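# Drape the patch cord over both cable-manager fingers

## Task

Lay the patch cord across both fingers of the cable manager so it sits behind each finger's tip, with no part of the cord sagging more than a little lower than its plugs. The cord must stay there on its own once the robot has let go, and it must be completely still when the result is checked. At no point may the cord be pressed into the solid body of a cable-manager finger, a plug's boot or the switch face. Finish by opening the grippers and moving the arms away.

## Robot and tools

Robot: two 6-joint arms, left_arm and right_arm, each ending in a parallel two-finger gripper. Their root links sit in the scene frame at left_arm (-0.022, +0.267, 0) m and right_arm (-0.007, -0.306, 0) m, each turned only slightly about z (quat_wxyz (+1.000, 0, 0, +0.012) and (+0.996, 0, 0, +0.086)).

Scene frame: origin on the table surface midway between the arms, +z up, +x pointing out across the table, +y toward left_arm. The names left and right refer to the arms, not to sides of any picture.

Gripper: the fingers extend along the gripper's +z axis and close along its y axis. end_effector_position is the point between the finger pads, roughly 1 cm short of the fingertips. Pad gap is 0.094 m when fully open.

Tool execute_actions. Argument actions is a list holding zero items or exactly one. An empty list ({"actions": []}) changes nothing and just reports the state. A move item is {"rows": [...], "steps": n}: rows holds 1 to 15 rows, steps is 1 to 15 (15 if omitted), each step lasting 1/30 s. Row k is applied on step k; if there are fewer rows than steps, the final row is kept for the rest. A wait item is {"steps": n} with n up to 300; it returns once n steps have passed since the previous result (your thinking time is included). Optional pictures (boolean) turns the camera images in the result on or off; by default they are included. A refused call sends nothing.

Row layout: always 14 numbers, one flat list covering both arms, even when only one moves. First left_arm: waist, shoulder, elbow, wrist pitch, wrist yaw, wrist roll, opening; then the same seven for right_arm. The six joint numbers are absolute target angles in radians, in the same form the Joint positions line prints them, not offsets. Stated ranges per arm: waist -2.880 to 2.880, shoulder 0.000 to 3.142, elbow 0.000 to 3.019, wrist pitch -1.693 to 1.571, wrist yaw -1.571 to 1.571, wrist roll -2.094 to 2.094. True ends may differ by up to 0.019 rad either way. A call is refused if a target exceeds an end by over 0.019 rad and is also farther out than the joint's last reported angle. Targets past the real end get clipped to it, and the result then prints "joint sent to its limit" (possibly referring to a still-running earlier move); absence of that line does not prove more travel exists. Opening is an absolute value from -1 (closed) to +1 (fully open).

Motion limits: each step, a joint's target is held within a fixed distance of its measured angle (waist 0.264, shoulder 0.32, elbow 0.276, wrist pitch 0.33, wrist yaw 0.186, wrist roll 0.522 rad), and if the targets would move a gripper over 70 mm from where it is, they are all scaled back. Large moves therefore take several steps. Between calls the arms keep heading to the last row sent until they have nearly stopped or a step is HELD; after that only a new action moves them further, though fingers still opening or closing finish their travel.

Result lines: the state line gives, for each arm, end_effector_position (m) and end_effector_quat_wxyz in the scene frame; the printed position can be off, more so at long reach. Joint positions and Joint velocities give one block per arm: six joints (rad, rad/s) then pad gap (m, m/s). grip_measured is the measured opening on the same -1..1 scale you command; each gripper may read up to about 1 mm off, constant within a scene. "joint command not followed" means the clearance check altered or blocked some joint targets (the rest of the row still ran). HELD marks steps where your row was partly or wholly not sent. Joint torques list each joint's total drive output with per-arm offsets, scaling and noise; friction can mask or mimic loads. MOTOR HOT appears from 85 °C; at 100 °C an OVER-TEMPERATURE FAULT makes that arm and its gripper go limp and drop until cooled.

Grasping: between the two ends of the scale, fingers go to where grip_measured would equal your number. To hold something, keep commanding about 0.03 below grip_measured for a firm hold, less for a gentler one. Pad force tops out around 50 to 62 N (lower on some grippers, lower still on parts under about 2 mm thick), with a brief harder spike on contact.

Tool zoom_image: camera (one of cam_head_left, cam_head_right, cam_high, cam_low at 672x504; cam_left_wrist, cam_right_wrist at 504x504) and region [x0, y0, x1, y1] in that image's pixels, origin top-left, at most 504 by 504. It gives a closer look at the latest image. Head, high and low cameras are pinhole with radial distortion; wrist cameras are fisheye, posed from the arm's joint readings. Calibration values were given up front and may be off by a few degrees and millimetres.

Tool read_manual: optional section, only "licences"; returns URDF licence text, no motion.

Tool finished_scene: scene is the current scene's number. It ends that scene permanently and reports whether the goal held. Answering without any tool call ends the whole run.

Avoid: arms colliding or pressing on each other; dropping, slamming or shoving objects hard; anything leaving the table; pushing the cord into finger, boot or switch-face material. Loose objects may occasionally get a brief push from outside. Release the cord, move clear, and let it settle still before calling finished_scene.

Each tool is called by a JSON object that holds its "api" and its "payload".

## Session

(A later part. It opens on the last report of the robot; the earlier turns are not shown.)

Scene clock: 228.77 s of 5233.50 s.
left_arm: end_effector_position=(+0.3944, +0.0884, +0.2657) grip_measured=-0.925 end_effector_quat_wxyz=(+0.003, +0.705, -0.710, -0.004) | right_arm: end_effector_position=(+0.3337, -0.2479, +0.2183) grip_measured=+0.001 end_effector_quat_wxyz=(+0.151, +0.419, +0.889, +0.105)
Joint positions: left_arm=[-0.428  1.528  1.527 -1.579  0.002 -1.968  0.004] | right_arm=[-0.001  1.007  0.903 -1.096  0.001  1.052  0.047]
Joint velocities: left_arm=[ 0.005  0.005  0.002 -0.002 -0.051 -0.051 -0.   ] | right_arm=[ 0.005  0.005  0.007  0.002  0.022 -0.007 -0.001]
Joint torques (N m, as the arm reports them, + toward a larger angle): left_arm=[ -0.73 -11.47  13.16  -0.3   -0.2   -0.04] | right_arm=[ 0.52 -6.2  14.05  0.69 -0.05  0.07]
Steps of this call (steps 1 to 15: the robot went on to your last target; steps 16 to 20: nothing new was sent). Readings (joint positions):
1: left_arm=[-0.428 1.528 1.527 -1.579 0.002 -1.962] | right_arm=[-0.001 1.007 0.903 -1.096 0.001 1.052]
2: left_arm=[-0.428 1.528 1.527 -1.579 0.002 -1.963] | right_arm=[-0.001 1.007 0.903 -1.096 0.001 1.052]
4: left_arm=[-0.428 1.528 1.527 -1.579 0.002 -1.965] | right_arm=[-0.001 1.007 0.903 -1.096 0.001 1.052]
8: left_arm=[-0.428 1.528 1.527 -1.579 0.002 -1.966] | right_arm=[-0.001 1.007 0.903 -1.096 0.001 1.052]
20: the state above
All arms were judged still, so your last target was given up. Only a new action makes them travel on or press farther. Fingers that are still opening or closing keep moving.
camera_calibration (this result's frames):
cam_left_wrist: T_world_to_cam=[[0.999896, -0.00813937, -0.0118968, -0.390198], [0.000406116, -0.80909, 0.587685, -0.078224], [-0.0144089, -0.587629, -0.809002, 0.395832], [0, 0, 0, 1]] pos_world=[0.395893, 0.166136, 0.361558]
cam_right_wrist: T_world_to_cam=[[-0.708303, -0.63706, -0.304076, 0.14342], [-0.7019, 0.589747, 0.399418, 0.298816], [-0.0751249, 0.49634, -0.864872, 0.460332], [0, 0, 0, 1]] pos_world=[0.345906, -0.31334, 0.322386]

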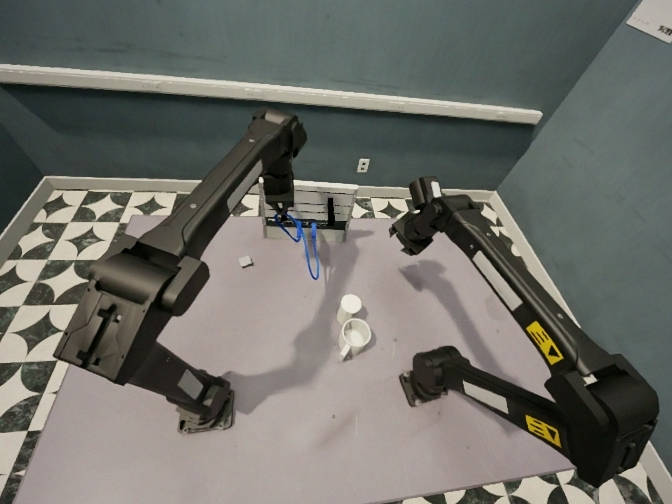

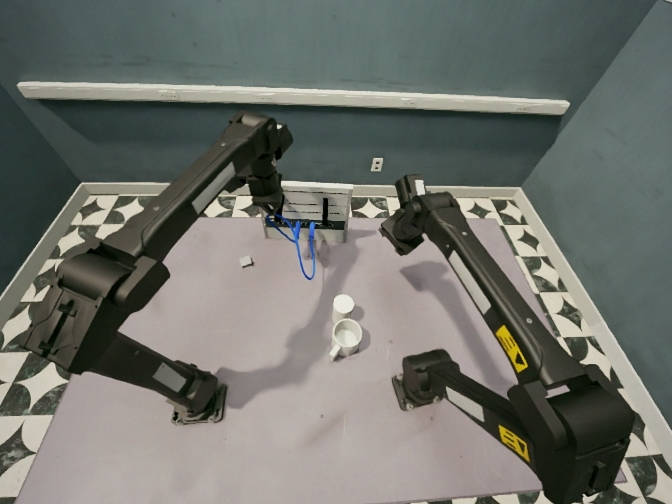

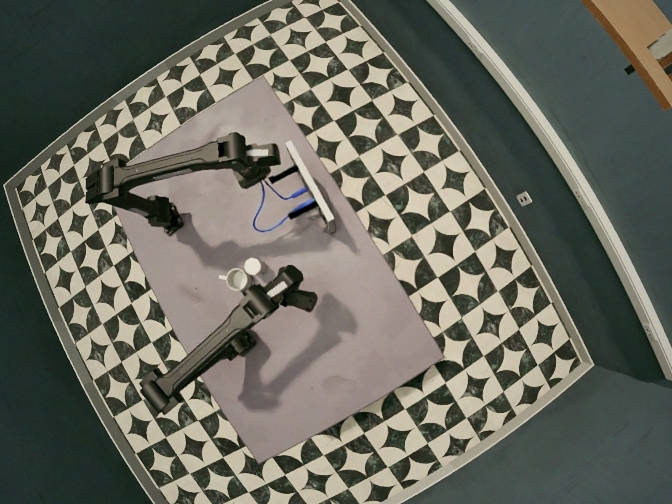

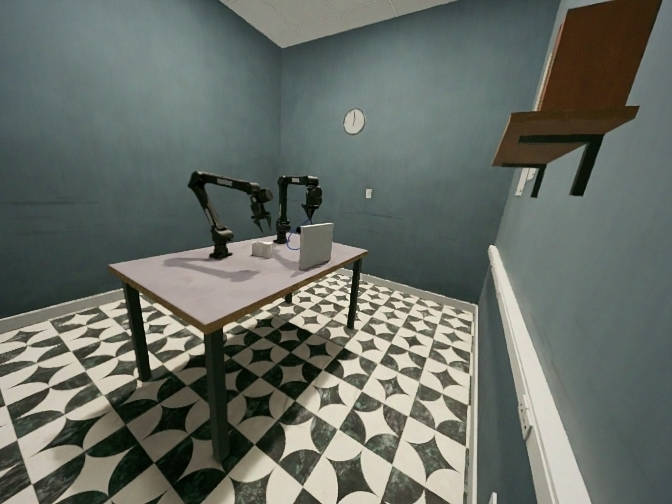

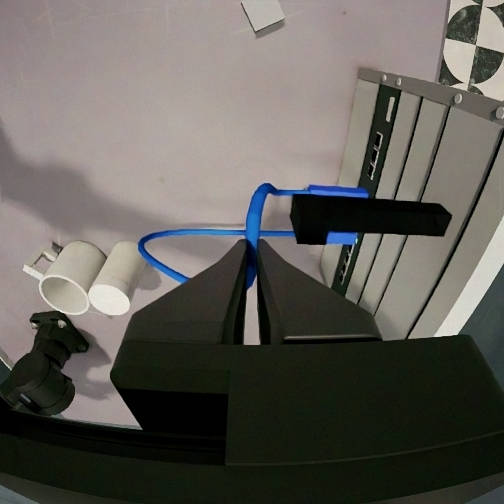

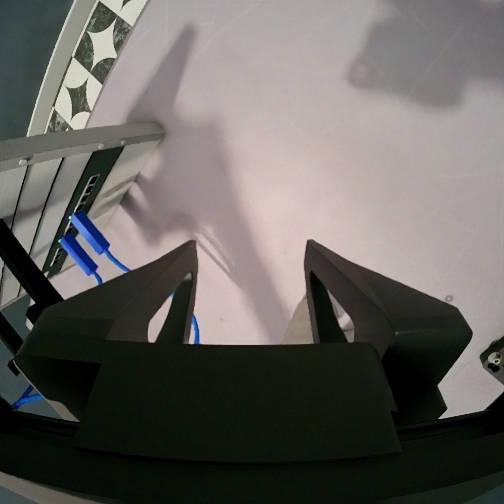

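{"api": "execute_actions", "payload": {"actions": [{"rows":[[-0.41,1.55,1.60,-1.595,0,-1.96,-1,0.0,1.0,0.94,-1.112,0,1.06,0],[-0.40,1.56,1.61,-1.595,0,-1.95,-1,0.0,1.0,0.94,-1.112,0,1.06,0],[-0.39,1.57,1.62,-1.595,0,-1.94,-1,0.0,1.0,0.94,-1.112,0,1.06,0],[-0.38,1.58,1.63,-1.595,0,-1.93,-1,0.0,1.0,0.94,-1.112,0,1.06,0],[-0.375,1.59,1.64,-1.595,0,-1.925,-1,0.0,1.0,0.94,-1.112,0,1.06,0],[-0.375,1.60,1.65,-1.595,0,-1.925,-1,0.0,1.0,0.94,-1.112,0,1.06,0],[-0.375,1.61,1.66,-1.595,0,-1.925,-1,0.0,1.0,0.94,-1.112,0,1.06,0],[-0.375,1.618,1.668,-1.595,0,-1.925,-1,0.0,1.0,0.94,-1.112,0,1.06,0]],"steps":15}], "pictures": false}}

{"api": "execute_actions", "payload": {"actions": [{"steps":20}]}}

{"api": "zoom_image", "payload": {"camera": "cam_head_right", "region": [220, 150, 380, 300]}}

Scene clock: 247.73 s of 5233.50 s.
left_arm: end_effector_position=(+0.4323, +0.0958, +0.2581) grip_measured=-0.925 end_effector_quat_wxyz=(+0.004, +0.709, -0.705, -0.007) | right_arm: end_effector_position=(+0.3337, -0.2479, +0.2183) grip_measured=+0.001 end_effector_quat_wxyz=(+0.151, +0.419, +0.889, +0.105)
Joint positions: left_arm=[-0.384  1.618  1.613 -1.582  0.002 -1.937  0.004] | right_arm=[-0.001  1.007  0.903 -1.096  0.001  1.052  0.047]
Joint velocities: left_arm=[ 0.005 -0.005  0.022 -0.012 -0.022  0.007 -0.001] | right_arm=[-0.005  0.005 -0.002  0.002 -0.007 -0.066  0.002]
Joint torques (N m, as the arm reports them, + toward a larger angle): left_arm=[  0.79 -13.14  13.27  -0.19  -0.25   0.08] | right_arm=[ 0.52 -6.45 13.9   0.91 -0.02  0.1 ]
Steps of this call (steps 1 to 554: nothing new was sent; steps 555 to 569: all 15 steps of this action). Readings (joint positions):
555: left_arm=[-0.428 1.529 1.529 -1.580 0.002 -1.968] | right_arm=[-0.001 1.007 0.903 -1.096 0.001 1.052]
556: left_arm=[-0.428 1.533 1.535 -1.582 0.002 -1.966] | right_arm=[-0.001 1.007 0.903 -1.096 0.001 1.052]
558: left_arm=[-0.422 1.547 1.555 -1.582 0.002 -1.959] | right_arm=[-0.001 1.007 0.903 -1.096 0.001 1.052]
562: left_arm=[-0.397 1.588 1.601 -1.582 0.002 -1.945] | right_arm=[-0.001 1.007 0.903 -1.096 0.001 1.052]
569: the state above

Scene clock: 248.40 s of 5233.50 s.
left_arm: end_effector_position=(+0.4326, +0.0957, +0.2587) grip_measured=-0.925 end_effector_quat_wxyz=(+0.004, +0.709, -0.705, -0.006) | right_arm: end_effector_position=(+0.3337, -0.2479, +0.2183) grip_measured=+0.001 end_effector_quat_wxyz=(+0.151, +0.419, +0.889, +0.105)
Joint positions: left_arm=[-0.384  1.618  1.615 -1.582  0.002 -1.935  0.004] | right_arm=[-0.001  1.007  0.903 -1.096  0.001  1.052  0.047]
Joint velocities: left_arm=[ 0.005  0.005 -0.012 -0.017 -0.022  0.022  0.001] | right_arm=[ 0.005 -0.005 -0.012  0.007 -0.007  0.007 -0.001]
Joint torques (N m, as the arm reports them, + toward a larger angle): left_arm=[  0.43 -13.1   13.08  -0.25  -0.22   0.1 ] | right_arm=[ 0.8  -6.62 13.96  0.77  0.    0.07]
Steps of this call (steps 1 to 15: the robot went on to your last target; steps 16 to 20: nothing new was sent). Readings (joint positions):
1: left_arm=[-0.384 1.618 1.614 -1.582 0.002 -1.936] | right_arm=[-0.001 1.007 0.903 -1.096 0.001 1.052]
2: left_arm=[-0.384 1.618 1.615 -1.582 0.002 -1.936] | right_arm=[-0.001 1.007 0.903 -1.096 0.001 1.052]
4: left_arm=[-0.384 1.618 1.615 -1.582 0.002 -1.935] | right_arm=[-0.001 1.007 0.903 -1.096 0.001 1.052]
8: left_arm=[-0.384 1.618 1.615 -1.582 0.002 -1.935] | right_arm=[-0.001 1.007 0.903 -1.096 0.001 1.052]
20: the state above
All arms were judged still, so your last target was given up. Only a new action makes them travel on or press farther. Fingers that are still opening or closing keep moving.
camera_calibration (this result's frames):
cam_left_wrist: T_world_to_cam=[[0.999848, 0.00409182, -0.0169314, -0.428295], [0.0132439, -0.809949, 0.586351, -0.0733795], [-0.0113143, -0.586486, -0.80988, 0.393716], [0, 0, 0, 1]] pos_world=[0.433656, 0.173228, 0.354637]
cam_right_wrist: T_world_to_cam=[[-0.708303, -0.63706, -0.304076, 0.14342], [-0.7019, 0.589747, 0.399418, 0.298816], [-0.0751249, 0.49634, -0.864872, 0.460332], [0, 0, 0, 1]] pos_world=[0.345906, -0.31334, 0.322386]

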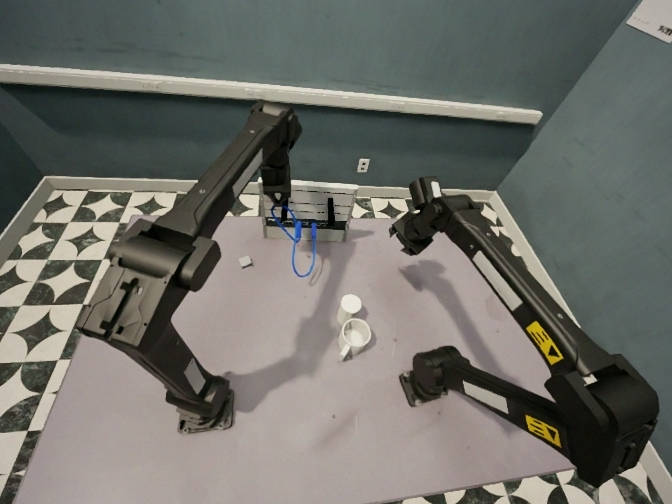

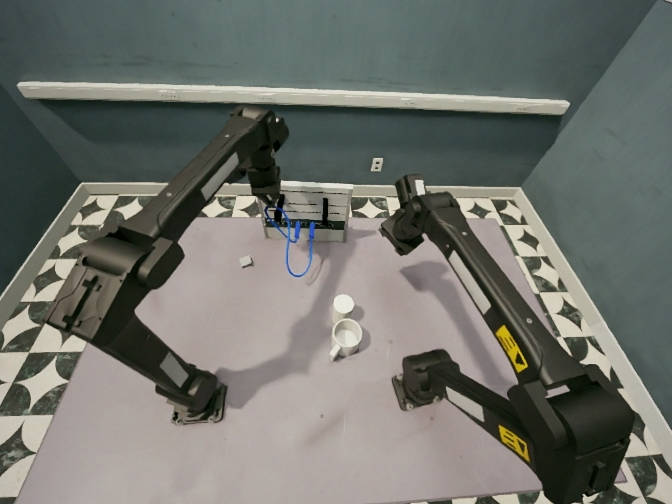

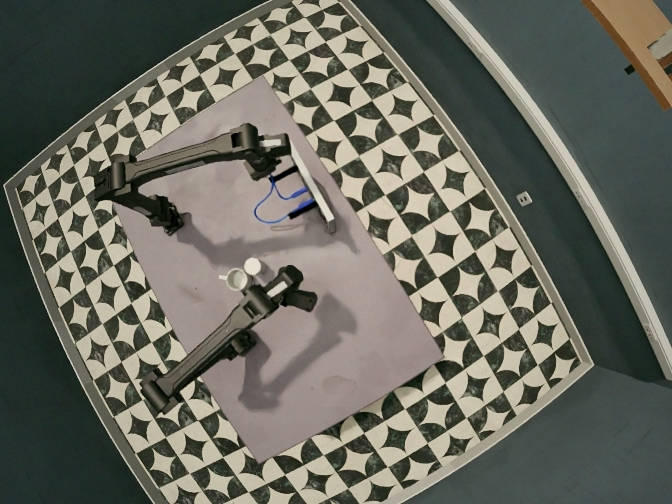

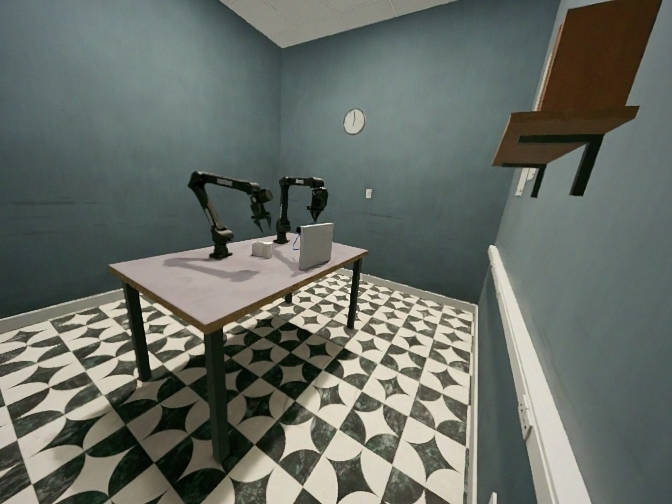

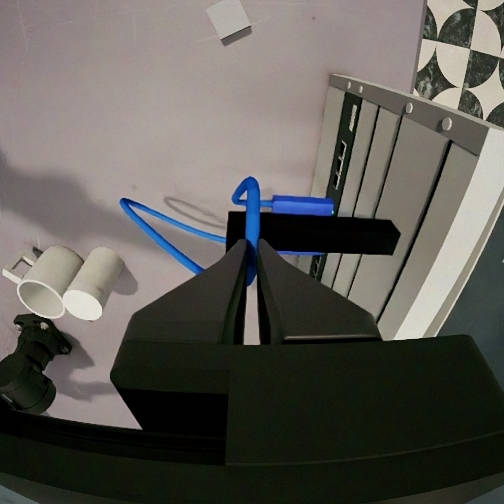

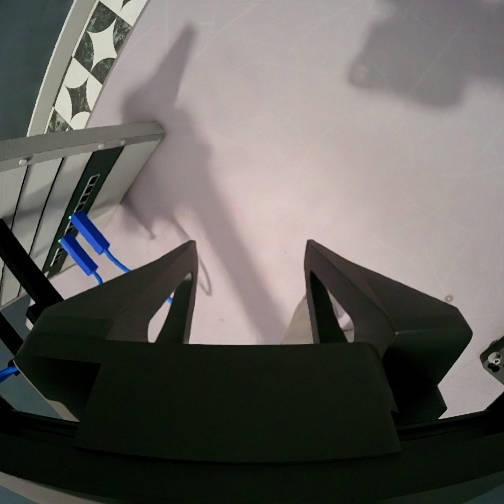

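Region (220, 150, 380, 300) of cam_head_right's 672x504 image, scaled by 3.150, with more detail than that image has; it fills the top 472 rows of this view, and the rest is white.

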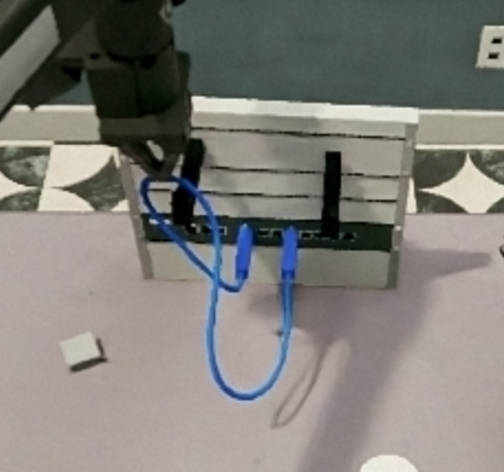

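{"api": "execute_actions", "payload": {"actions": [{"rows":[[-0.372,1.63,1.685,-1.59,0,-1.92,-1,0.0,1.0,0.94,-1.112,0,1.06,0],[-0.369,1.64,1.70,-1.59,0,-1.92,-1,0.0,1.0,0.94,-1.112,0,1.06,0],[-0.366,1.65,1.71,-1.585,0,-1.91,-1,0.0,1.0,0.94,-1.112,0,1.06,0],[-0.363,1.66,1.72,-1.58,0,-1.91,-1,0.0,1.0,0.94,-1.112,0,1.06,0],[-0.36,1.67,1.73,-1.575,0,-1.90,-1,0.0,1.0,0.94,-1.112,0,1.06,0],[-0.357,1.68,1.74,-1.57,0,-1.90,-1,0.0,1.0,0.94,-1.112,0,1.06,0],[-0.354,1.69,1.75,-1.565,0,-1.90,-1,0.0,1.0,0.94,-1.112,0,1.06,0],[-0.352,1.703,1.757,-1.56,0,-1.897,-1,0.0,1.0,0.94,-1.112,0,1.06,0]],"steps":15}], "pictures": false}}

{"api": "execute_actions", "payload": {"actions": [{"steps":20}]}}

{"api": "zoom_image", "payload": {"camera": "cam_head_right", "region": [220, 150, 380, 300]}}

Scene clock: 263.23 s of 5233.50 s.
left_arm: end_effector_position=(+0.4684, +0.0918, +0.2535) grip_measured=-0.925 end_effector_quat_wxyz=(+0.000, +0.706, -0.708, +0.002) | right_arm: end_effector_position=(+0.3337, -0.2479, +0.2183) grip_measured=+0.001 end_effector_quat_wxyz=(+0.151, +0.419, +0.889, +0.105)
Joint positions: left_arm=[-0.366  1.7    1.706 -1.574  0.002 -1.909  0.004] | right_arm=[-0.001  1.007  0.903 -1.096  0.001  1.052  0.047]
Joint velocities: left_arm=[ 0.005  0.034  0.022 -0.002 -0.007 -0.051 -0.   ] | right_arm=[-0.015 -0.005 -0.017  0.007  0.007 -0.007  0.   ]
Joint torques (N m, as the arm reports them, + toward a larger angle): left_arm=[  1.02 -14.28  12.96   0.84  -0.22   0.07] | right_arm=[ 0.5  -6.13 13.84  0.54  0.01  0.09]
Steps of this call (steps 1 to 430: nothing new was sent; steps 431 to 445: all 15 steps of this action). Readings (joint positions):
431: left_arm=[-0.384 1.618 1.616 -1.582 0.002 -1.934] | right_arm=[-0.001 1.007 0.903 -1.096 0.001 1.052]
432: left_arm=[-0.384 1.620 1.621 -1.583 0.002 -1.933] | right_arm=[-0.001 1.007 0.903 -1.096 0.001 1.052]
434: left_arm=[-0.383 1.629 1.642 -1.583 0.002 -1.929] | right_arm=[-0.001 1.007 0.903 -1.096 0.001 1.052]
438: left_arm=[-0.379 1.662 1.693 -1.580 0.002 -1.918] | right_arm=[-0.001 1.007 0.903 -1.096 0.001 1.052]
445: the state above

Scene clock: 263.90 s of 5233.50 s.
left_arm: end_effector_position=(+0.4685, +0.0919, +0.2533) grip_measured=-0.925 end_effector_quat_wxyz=(+0.001, +0.705, -0.709, +0.002) | right_arm: end_effector_position=(+0.3337, -0.2479, +0.2183) grip_measured=+0.001 end_effector_quat_wxyz=(+0.151, +0.419, +0.889, +0.105)
Joint positions: left_arm=[-0.366  1.701  1.706 -1.574  0.002 -1.907  0.004] | right_arm=[-0.001  1.007  0.903 -1.096  0.001  1.052  0.047]
Joint velocities: left_arm=[ 0.005 -0.015 -0.002 -0.007 -0.095 -0.037 -0.001] | right_arm=[-0.005 -0.005 -0.007  0.002  0.037 -0.022  0.   ]
Joint torques (N m, as the arm reports them, + toward a larger angle): left_arm=[  0.69 -14.34  13.03   0.76  -0.22   0.09] | right_arm=[ 0.47 -6.37 13.79  0.68 -0.01  0.08]
Steps of this call (steps 1 to 15: the robot went on to your last target; steps 16 to 20: nothing new was sent). Readings (joint positions):
1: left_arm=[-0.366 1.701 1.706 -1.574 0.002 -1.909] | right_arm=[-0.001 1.007 0.903 -1.096 0.001 1.052]
2: left_arm=[-0.366 1.701 1.706 -1.574 0.002 -1.908] | right_arm=[-0.001 1.007 0.903 -1.096 0.001 1.052]
4: left_arm=[-0.366 1.701 1.706 -1.574 0.002 -1.908] | right_arm=[-0.001 1.007 0.903 -1.096 0.001 1.052]
8: left_arm=[-0.366 1.701 1.706 -1.574 0.002 -1.908] | right_arm=[-0.001 1.007 0.903 -1.096 0.001 1.052]
20: the state above
All arms were judged still, so your last target was given up. Only a new action makes them travel on or press farther. Fingers that are still opening or closing keep moving.
camera_calibration (this result's frames):
cam_left_wrist: T_world_to_cam=[[0.99998, -0.00626141, -0.00116354, -0.467372], [-0.00436196, -0.806494, 0.591226, -0.0670222], [-0.0046403, -0.591209, -0.806505, 0.384033], [0, 0, 0, 1]] pos_world=[0.468852, 0.170065, 0.348806]
cam_right_wrist: T_world_to_cam=[[-0.708303, -0.63706, -0.304076, 0.14342], [-0.7019, 0.589747, 0.399418, 0.298816], [-0.0751249, 0.49634, -0.864872, 0.460332], [0, 0, 0, 1]] pos_world=[0.345906, -0.31334, 0.322386]

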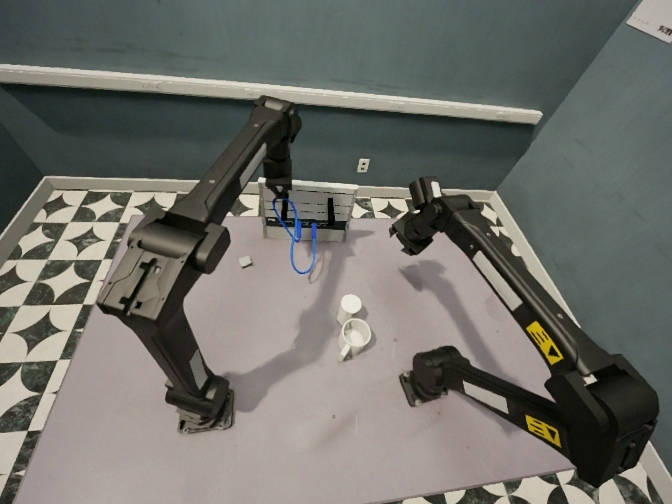

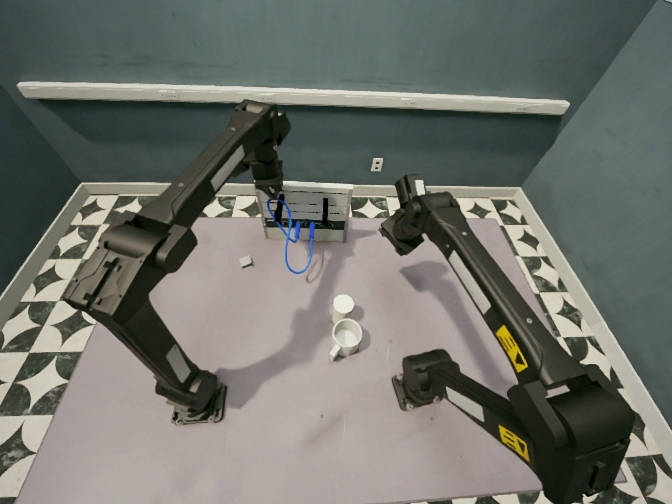

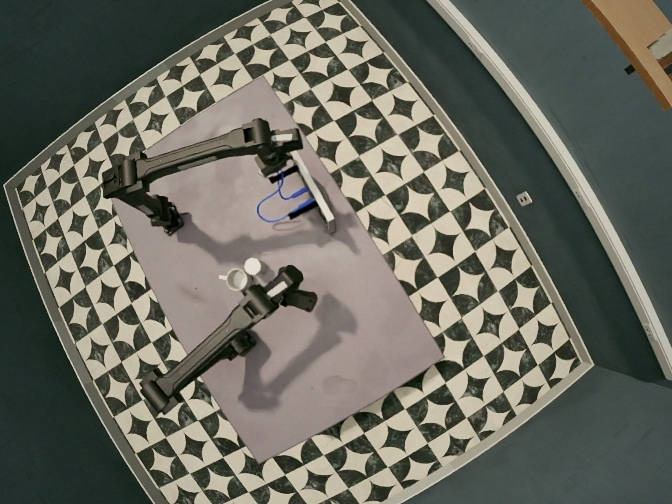

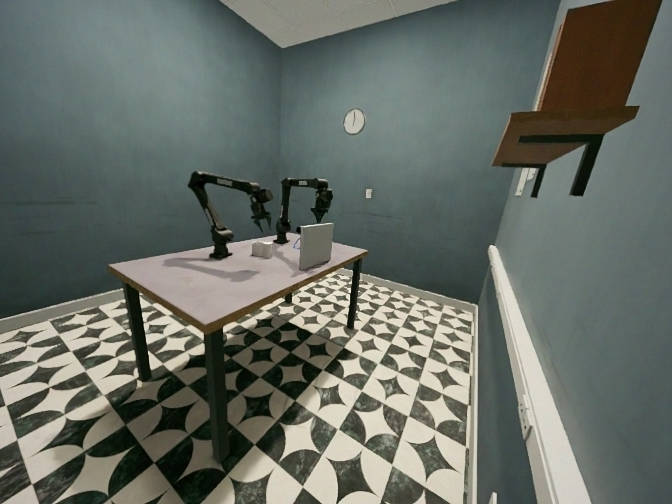

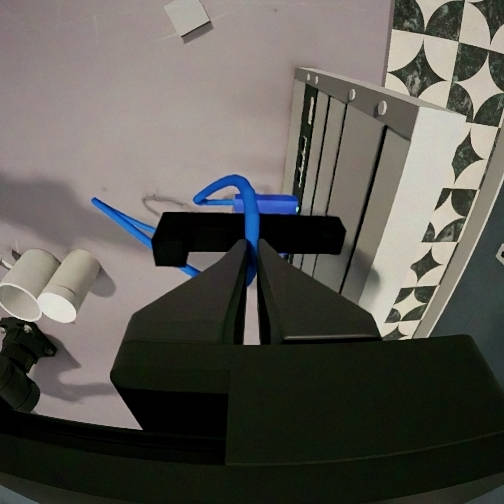

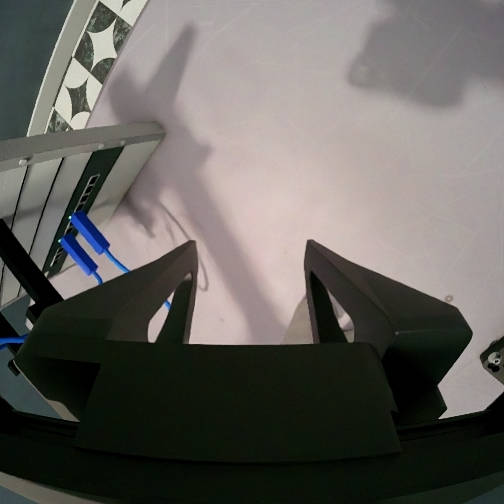

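Region (220, 150, 380, 300) of cam_head_right's 672x504 image, scaled by 3.150, with more detail than that image has; it fills the top 472 rows of this view, and the rest is white.

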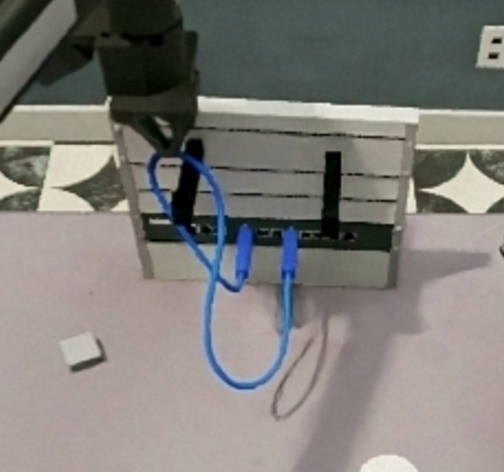

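{"api": "execute_actions", "payload": {"actions": [{"rows":[[-0.352,1.735,1.757,-1.53,0,-1.897,-1,0.0,1.0,0.94,-1.112,0,1.06,0]],"steps":15}], "pictures": false}}

{"api": "execute_actions", "payload": {"actions": [{"rows":[[-0.352,1.735,1.757,-1.53,0,-1.897,-0.5,0.0,1.0,0.94,-1.112,0,1.06,0]],"steps":15}], "pictures": false}}

{"api": "execute_actions", "payload": {"actions": [{"rows":[[-0.352,1.55,1.757,-1.53,0,-1.897,-0.5,0.0,1.0,0.94,-1.112,0,1.06,0]],"steps":15}], "pictures": false}}

{"api": "execute_actions", "payload": {"actions": [{"rows":[[0.3,1.2,1.3,-1.3,0,-1.0,0,0.0,1.0,0.94,-1.112,0,1.06,0]],"steps":15}], "pictures": false}}

{"api": "execute_actions", "payload": {"actions": [{"steps":45}]}}

{"api": "zoom_image", "payload": {"camera": "cam_head_right", "region": [220, 150, 380, 300]}}

{"api": "zoom_image", "payload": {"camera": "cam_head_left", "region": [220, 150, 380, 300]}}

{"api": "zoom_image", "payload": {"camera": "cam_high", "region": [220, 130, 380, 290]}}

Scene clock: 282.53 s of 5233.50 s.
left_arm: end_effector_position=(+0.4780, +0.0885, +0.2421) grip_measured=-0.925 end_effector_quat_wxyz=(-0.001, +0.705, -0.709, +0.004) | right_arm: end_effector_position=(+0.3337, -0.2479, +0.2183) grip_measured=+0.001 end_effector_quat_wxyz=(+0.151, +0.419, +0.889, +0.105)
Joint positions: left_arm=[-0.366  1.724  1.708 -1.546  0.002 -1.907  0.004] | right_arm=[-0.001  1.007  0.903 -1.096  0.001  1.052  0.047]
Joint velocities: left_arm=[ 0.005  0.005  0.007 -0.002 -0.051 -0.037 -0.001] | right_arm=[-0.005 -0.005 -0.012 -0.007 -0.081 -0.007 -0.   ]
Joint torques (N m, as the arm reports them, + toward a larger angle): left_arm=[  0.75 -15.06  12.91   0.93  -0.22   0.11] | right_arm=[ 0.61 -6.1  13.88  0.62  0.01  0.1 ]
Steps of this call (steps 1 to 544: nothing new was sent; steps 545 to 559: all 15 steps of this action). Readings (joint positions):
545: left_arm=[-0.366 1.702 1.706 -1.569 0.002 -1.907] | right_arm=[-0.001 1.007 0.903 -1.096 0.001 1.052]
546: left_arm=[-0.366 1.704 1.707 -1.561 0.002 -1.907] | right_arm=[-0.001 1.007 0.903 -1.096 0.001 1.052]
548: left_arm=[-0.366 1.710 1.708 -1.551 0.002 -1.907] | right_arm=[-0.001 1.007 0.903 -1.096 0.001 1.052]
552: left_arm=[-0.366 1.722 1.708 -1.546 0.002 -1.907] | right_arm=[-0.001 1.007 0.903 -1.096 0.001 1.052]
559: the state above

Scene clock: 283.03 s of 5233.50 s.
left_arm: end_effector_position=(+0.4781, +0.0887, +0.2421) grip_measured=-0.502 end_effector_quat_wxyz=(-0.001, +0.705, -0.709, +0.004) | right_arm: end_effector_position=(+0.3337, -0.2479, +0.2183) grip_measured=+0.001 end_effector_quat_wxyz=(+0.151, +0.419, +0.889, +0.105)
Joint positions: left_arm=[-0.366  1.724  1.708 -1.546  0.002 -1.907  0.023] | right_arm=[-0.001  1.007  0.903 -1.096  0.001  1.052  0.047]
Joint velocities: left_arm=[ 0.015  0.005 -0.012  0.017  0.007  0.007  0.   ] | right_arm=[-0.015 -0.015 -0.002  0.007 -0.037 -0.095  0.   ]
Joint torques (N m, as the arm reports them, + toward a larger angle): left_arm=[  1.02 -14.74  13.05   0.91  -0.21   0.11] | right_arm=[ 0.77 -6.43 13.94  0.71 -0.01  0.13]
Steps of this call (steps 1 to 15: all 15 steps of this action). Readings (joint positions):
1: left_arm=[-0.366 1.724 1.708 -1.546 0.002 -1.907] | right_arm=[-0.001 1.007 0.903 -1.096 0.001 1.052]
2: left_arm=[-0.366 1.724 1.708 -1.546 0.002 -1.907] | right_arm=[-0.001 1.007 0.903 -1.096 0.001 1.052]
4: left_arm=[-0.366 1.724 1.708 -1.546 0.002 -1.907] | right_arm=[-0.001 1.007 0.903 -1.096 0.001 1.052]
8: left_arm=[-0.366 1.724 1.708 -1.546 0.002 -1.907] | right_arm=[-0.001 1.007 0.903 -1.096 0.001 1.052]
15: the state above

Scene clock: 283.53 s of 5233.50 s.
left_arm: end_effector_position=(+0.4488, +0.0992, +0.3603) grip_measured=-0.502 end_effector_quat_wxyz=(-0.054, +0.700, -0.703, +0.115) | right_arm: end_effector_position=(+0.3337, -0.2479, +0.2183) grip_measured=+0.001 end_effector_quat_wxyz=(+0.151, +0.419, +0.889, +0.105)
Joint positions: left_arm=[-0.366  1.507  1.733 -1.542  0.002 -1.907  0.023] | right_arm=[-0.001  1.007  0.903 -1.096  0.001  1.052  0.047]
Joint velocities: left_arm=[-0.015  0.034  0.002  0.002 -0.037 -0.007  0.   ] | right_arm=[ 0.005  0.005 -0.002  0.012  0.051  0.037  0.   ]
Joint torques (N m, as the arm reports them, + toward a larger angle): left_arm=[ 0.84 -8.96 11.05  1.32 -0.23  0.12] | right_arm=[-0.13 -6.73 13.71  0.8  -0.02  0.11]
Steps of this call (steps 1 to 15: all 15 steps of this action). Readings (joint positions):
1: left_arm=[-0.366 1.718 1.708 -1.544 0.002 -1.907] | right_arm=[-0.001 1.007 0.903 -1.096 0.001 1.052]
2: left_arm=[-0.366 1.710 1.707 -1.544 0.002 -1.907] | right_arm=[-0.001 1.007 0.903 -1.096 0.001 1.052]
4: left_arm=[-0.366 1.676 1.707 -1.543 0.002 -1.907] | right_arm=[-0.001 1.007 0.903 -1.096 0.001 1.052]
8: left_arm=[-0.366 1.578 1.709 -1.542 0.002 -1.907] | right_arm=[-0.001 1.007 0.903 -1.096 0.001 1.052]
15: the state above

Scene clock: 284.03 s of 5233.50 s.
left_arm: end_effector_position=(+0.3718, +0.4025, +0.3201) grip_measured=-0.002 end_effector_quat_wxyz=(+0.165, -0.664, +0.726, -0.070) | right_arm: end_effector_position=(+0.3337, -0.2479, +0.2183) grip_measured=+0.001 end_effector_quat_wxyz=(+0.151, +0.419, +0.889, +0.105)
Joint positions: left_arm=[ 0.306  1.205  1.315 -1.32  -0.003 -1.151  0.047] | right_arm=[-0.001  1.007  0.903 -1.096  0.001  1.052  0.047]
Joint velocities: left_arm=[ 1.011 -0.015 -0.071  0.066 -0.066  0.945 -0.002] | right_arm=[-0.005 -0.015  0.007  0.002 -0.066  0.037 -0.   ]
Joint torques (N m, as the arm reports them, + toward a larger angle): left_arm=[-4.94 -8.79  9.    1.56  0.09  0.16] | right_arm=[ 0.06 -6.51 13.9   0.61  0.    0.07]
Steps of this call (steps 1 to 15: all 15 steps of this action). Readings (joint positions):
1: left_arm=[-0.358 1.494 1.709 -1.513 0.004 -1.867] | right_arm=[-0.001 1.007 0.903 -1.096 0.001 1.052]
2: left_arm=[-0.344 1.468 1.659 -1.472 0.005 -1.819] | right_arm=[-0.001 1.007 0.903 -1.096 0.001 1.052]
4: left_arm=[-0.288 1.402 1.553 -1.421 0.005 -1.722] | right_arm=[-0.001 1.007 0.903 -1.096 0.001 1.052]
8: left_arm=[-0.101 1.275 1.387 -1.368 0.005 -1.497] | right_arm=[-0.001 1.007 0.903 -1.096 0.001 1.052]
15: the state above

Scene clock: 285.53 s of 5233.50 s.
left_arm: end_effector_position=(+0.3708, +0.4025, +0.3174) grip_measured=-0.002 end_effector_quat_wxyz=(+0.167, -0.612, +0.771, -0.058) | right_arm: end_effector_position=(+0.3337, -0.2479, +0.2183) grip_measured=+0.001 end_effector_quat_wxyz=(+0.151, +0.419, +0.889, +0.105)
Joint positions: left_arm=[ 0.308  1.205  1.308 -1.318 -0.002 -1.01   0.047] | right_arm=[-0.001  1.007  0.903 -1.096  0.001  1.052  0.047]
Joint velocities: left_arm=[ 0.005  0.005 -0.012 -0.002  0.051 -0.007 -0.001] | right_arm=[-0.005 -0.015 -0.012 -0.002  0.11  -0.022  0.   ]
Joint torques (N m, as the arm reports them, + toward a larger angle): left_arm=[-0.96 -8.53  8.87  1.69 -0.05  0.14] | right_arm=[ 0.65 -6.15 13.99  0.85 -0.02  0.1 ]
Steps of this call (steps 1 to 30: the robot went on to your last target; steps 31 to 45: nothing new was sent). Readings (joint positions):
1: left_arm=[0.332 1.205 1.313 -1.319 -0.005 -1.123] | right_arm=[-0.001 1.007 0.903 -1.096 0.001 1.052]
2: left_arm=[0.342 1.205 1.311 -1.318 -0.005 -1.101] | right_arm=[-0.001 1.007 0.903 -1.096 0.001 1.052]
4: left_arm=[0.336 1.205 1.309 -1.318 -0.004 -1.069] | right_arm=[-0.001 1.007 0.903 -1.096 0.001 1.052]
8: left_arm=[0.311 1.205 1.308 -1.318 -0.002 -1.034] | right_arm=[-0.001 1.007 0.903 -1.096 0.001 1.052]
45: the state above
All arms were judged still, so your last target was given up. Only a new action makes them travel on or press farther. Fingers that are still opening or closing keep moving.
camera_calibration (this result's frames):
cam_left_wrist: T_world_to_cam=[[0.924899, -0.244253, 0.29138, -0.336891], [-0.349922, -0.846583, 0.401063, 0.349789], [0.148716, -0.472903, -0.868474, 0.534114], [0, 0, 0, 1]] pos_world=[0.354557, 0.466423, 0.421739]
cam_right_wrist: T_world_to_cam=[[-0.708303, -0.63706, -0.304076, 0.14342], [-0.7019, 0.589747, 0.399418, 0.298816], [-0.0751249, 0.49634, -0.864872, 0.460332], [0, 0, 0, 1]] pos_world=[0.345906, -0.31334, 0.322386]

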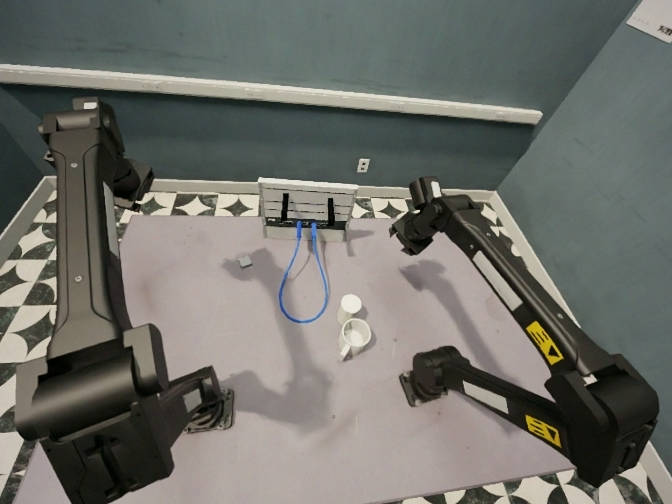

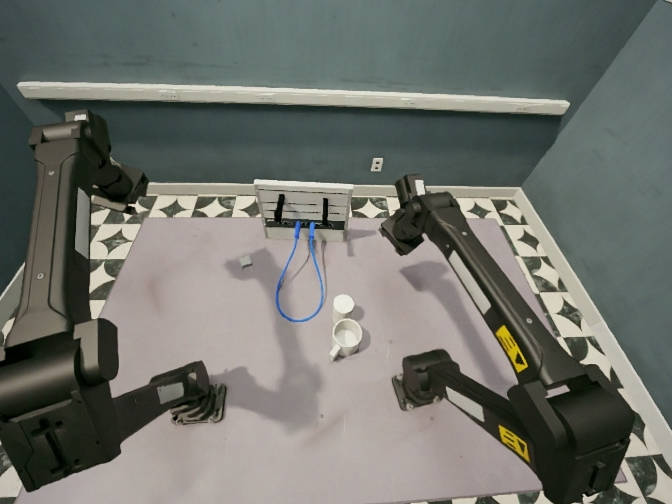

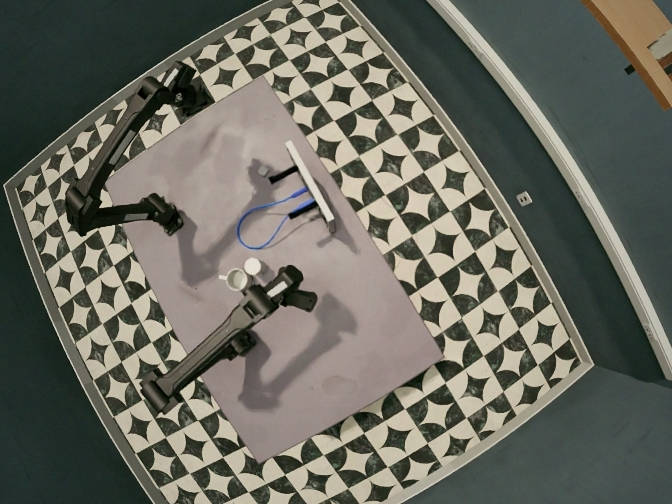

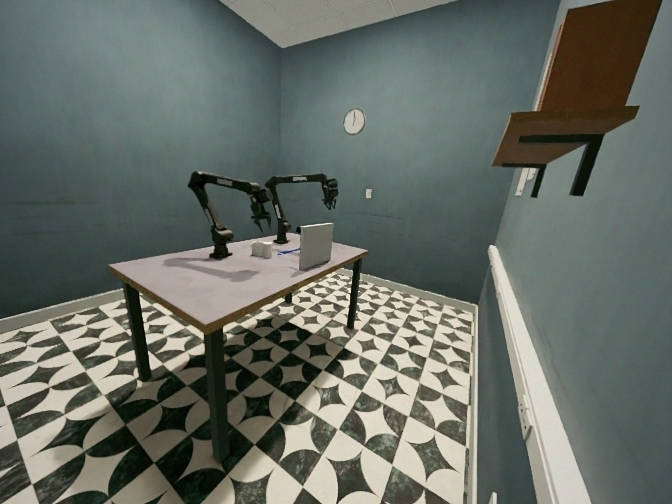

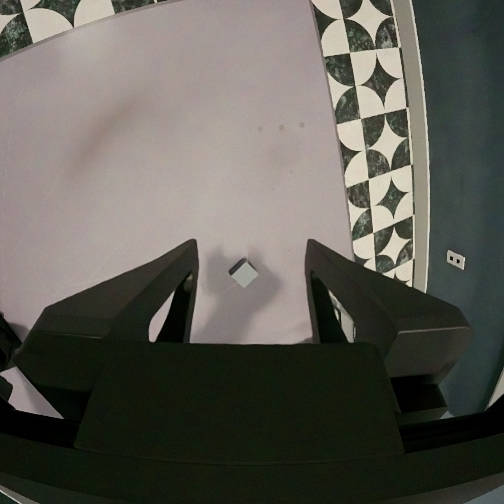

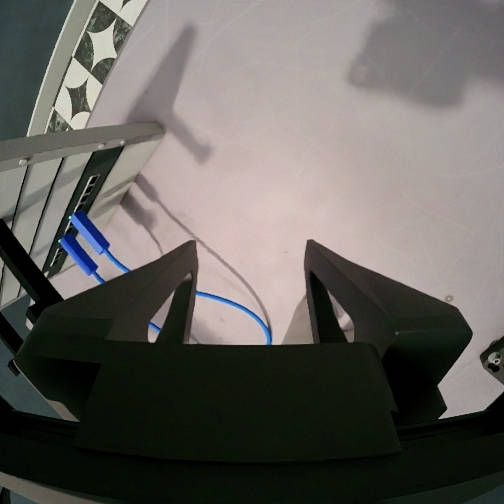

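Region (220, 150, 380, 300) of cam_head_right's 672x504 image, scaled by 3.150, with more detail than that image has; it fills the top 472 rows of this view, and the rest is white.

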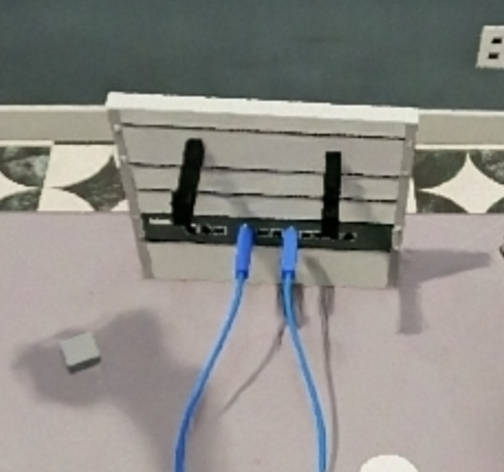

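Region (220, 150, 380, 300) of cam_head_left's 672x504 image, scaled by 3.150, with more detail than that image has; it fills the top 472 rows of this view, and the rest is white.

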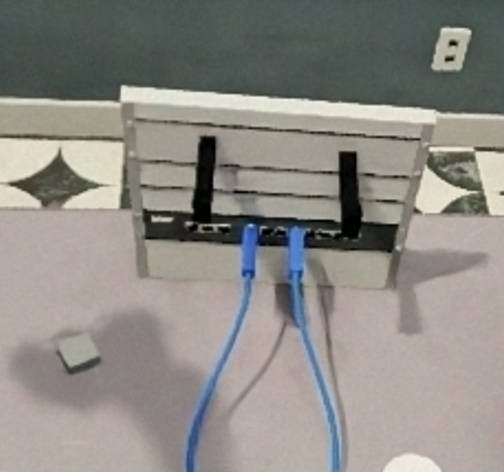

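Region (220, 130, 380, 290) of cam_high's 672x504 image, scaled by 3.150, with more detail than that image has.

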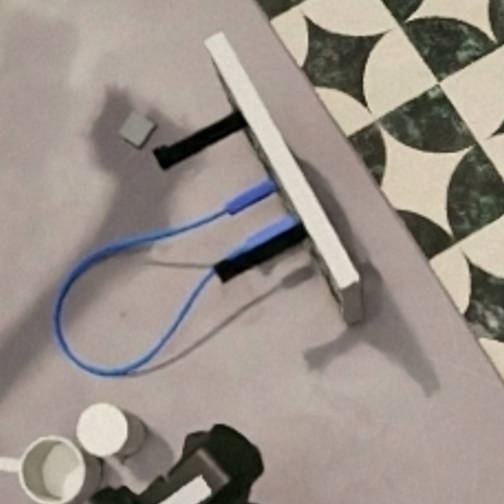

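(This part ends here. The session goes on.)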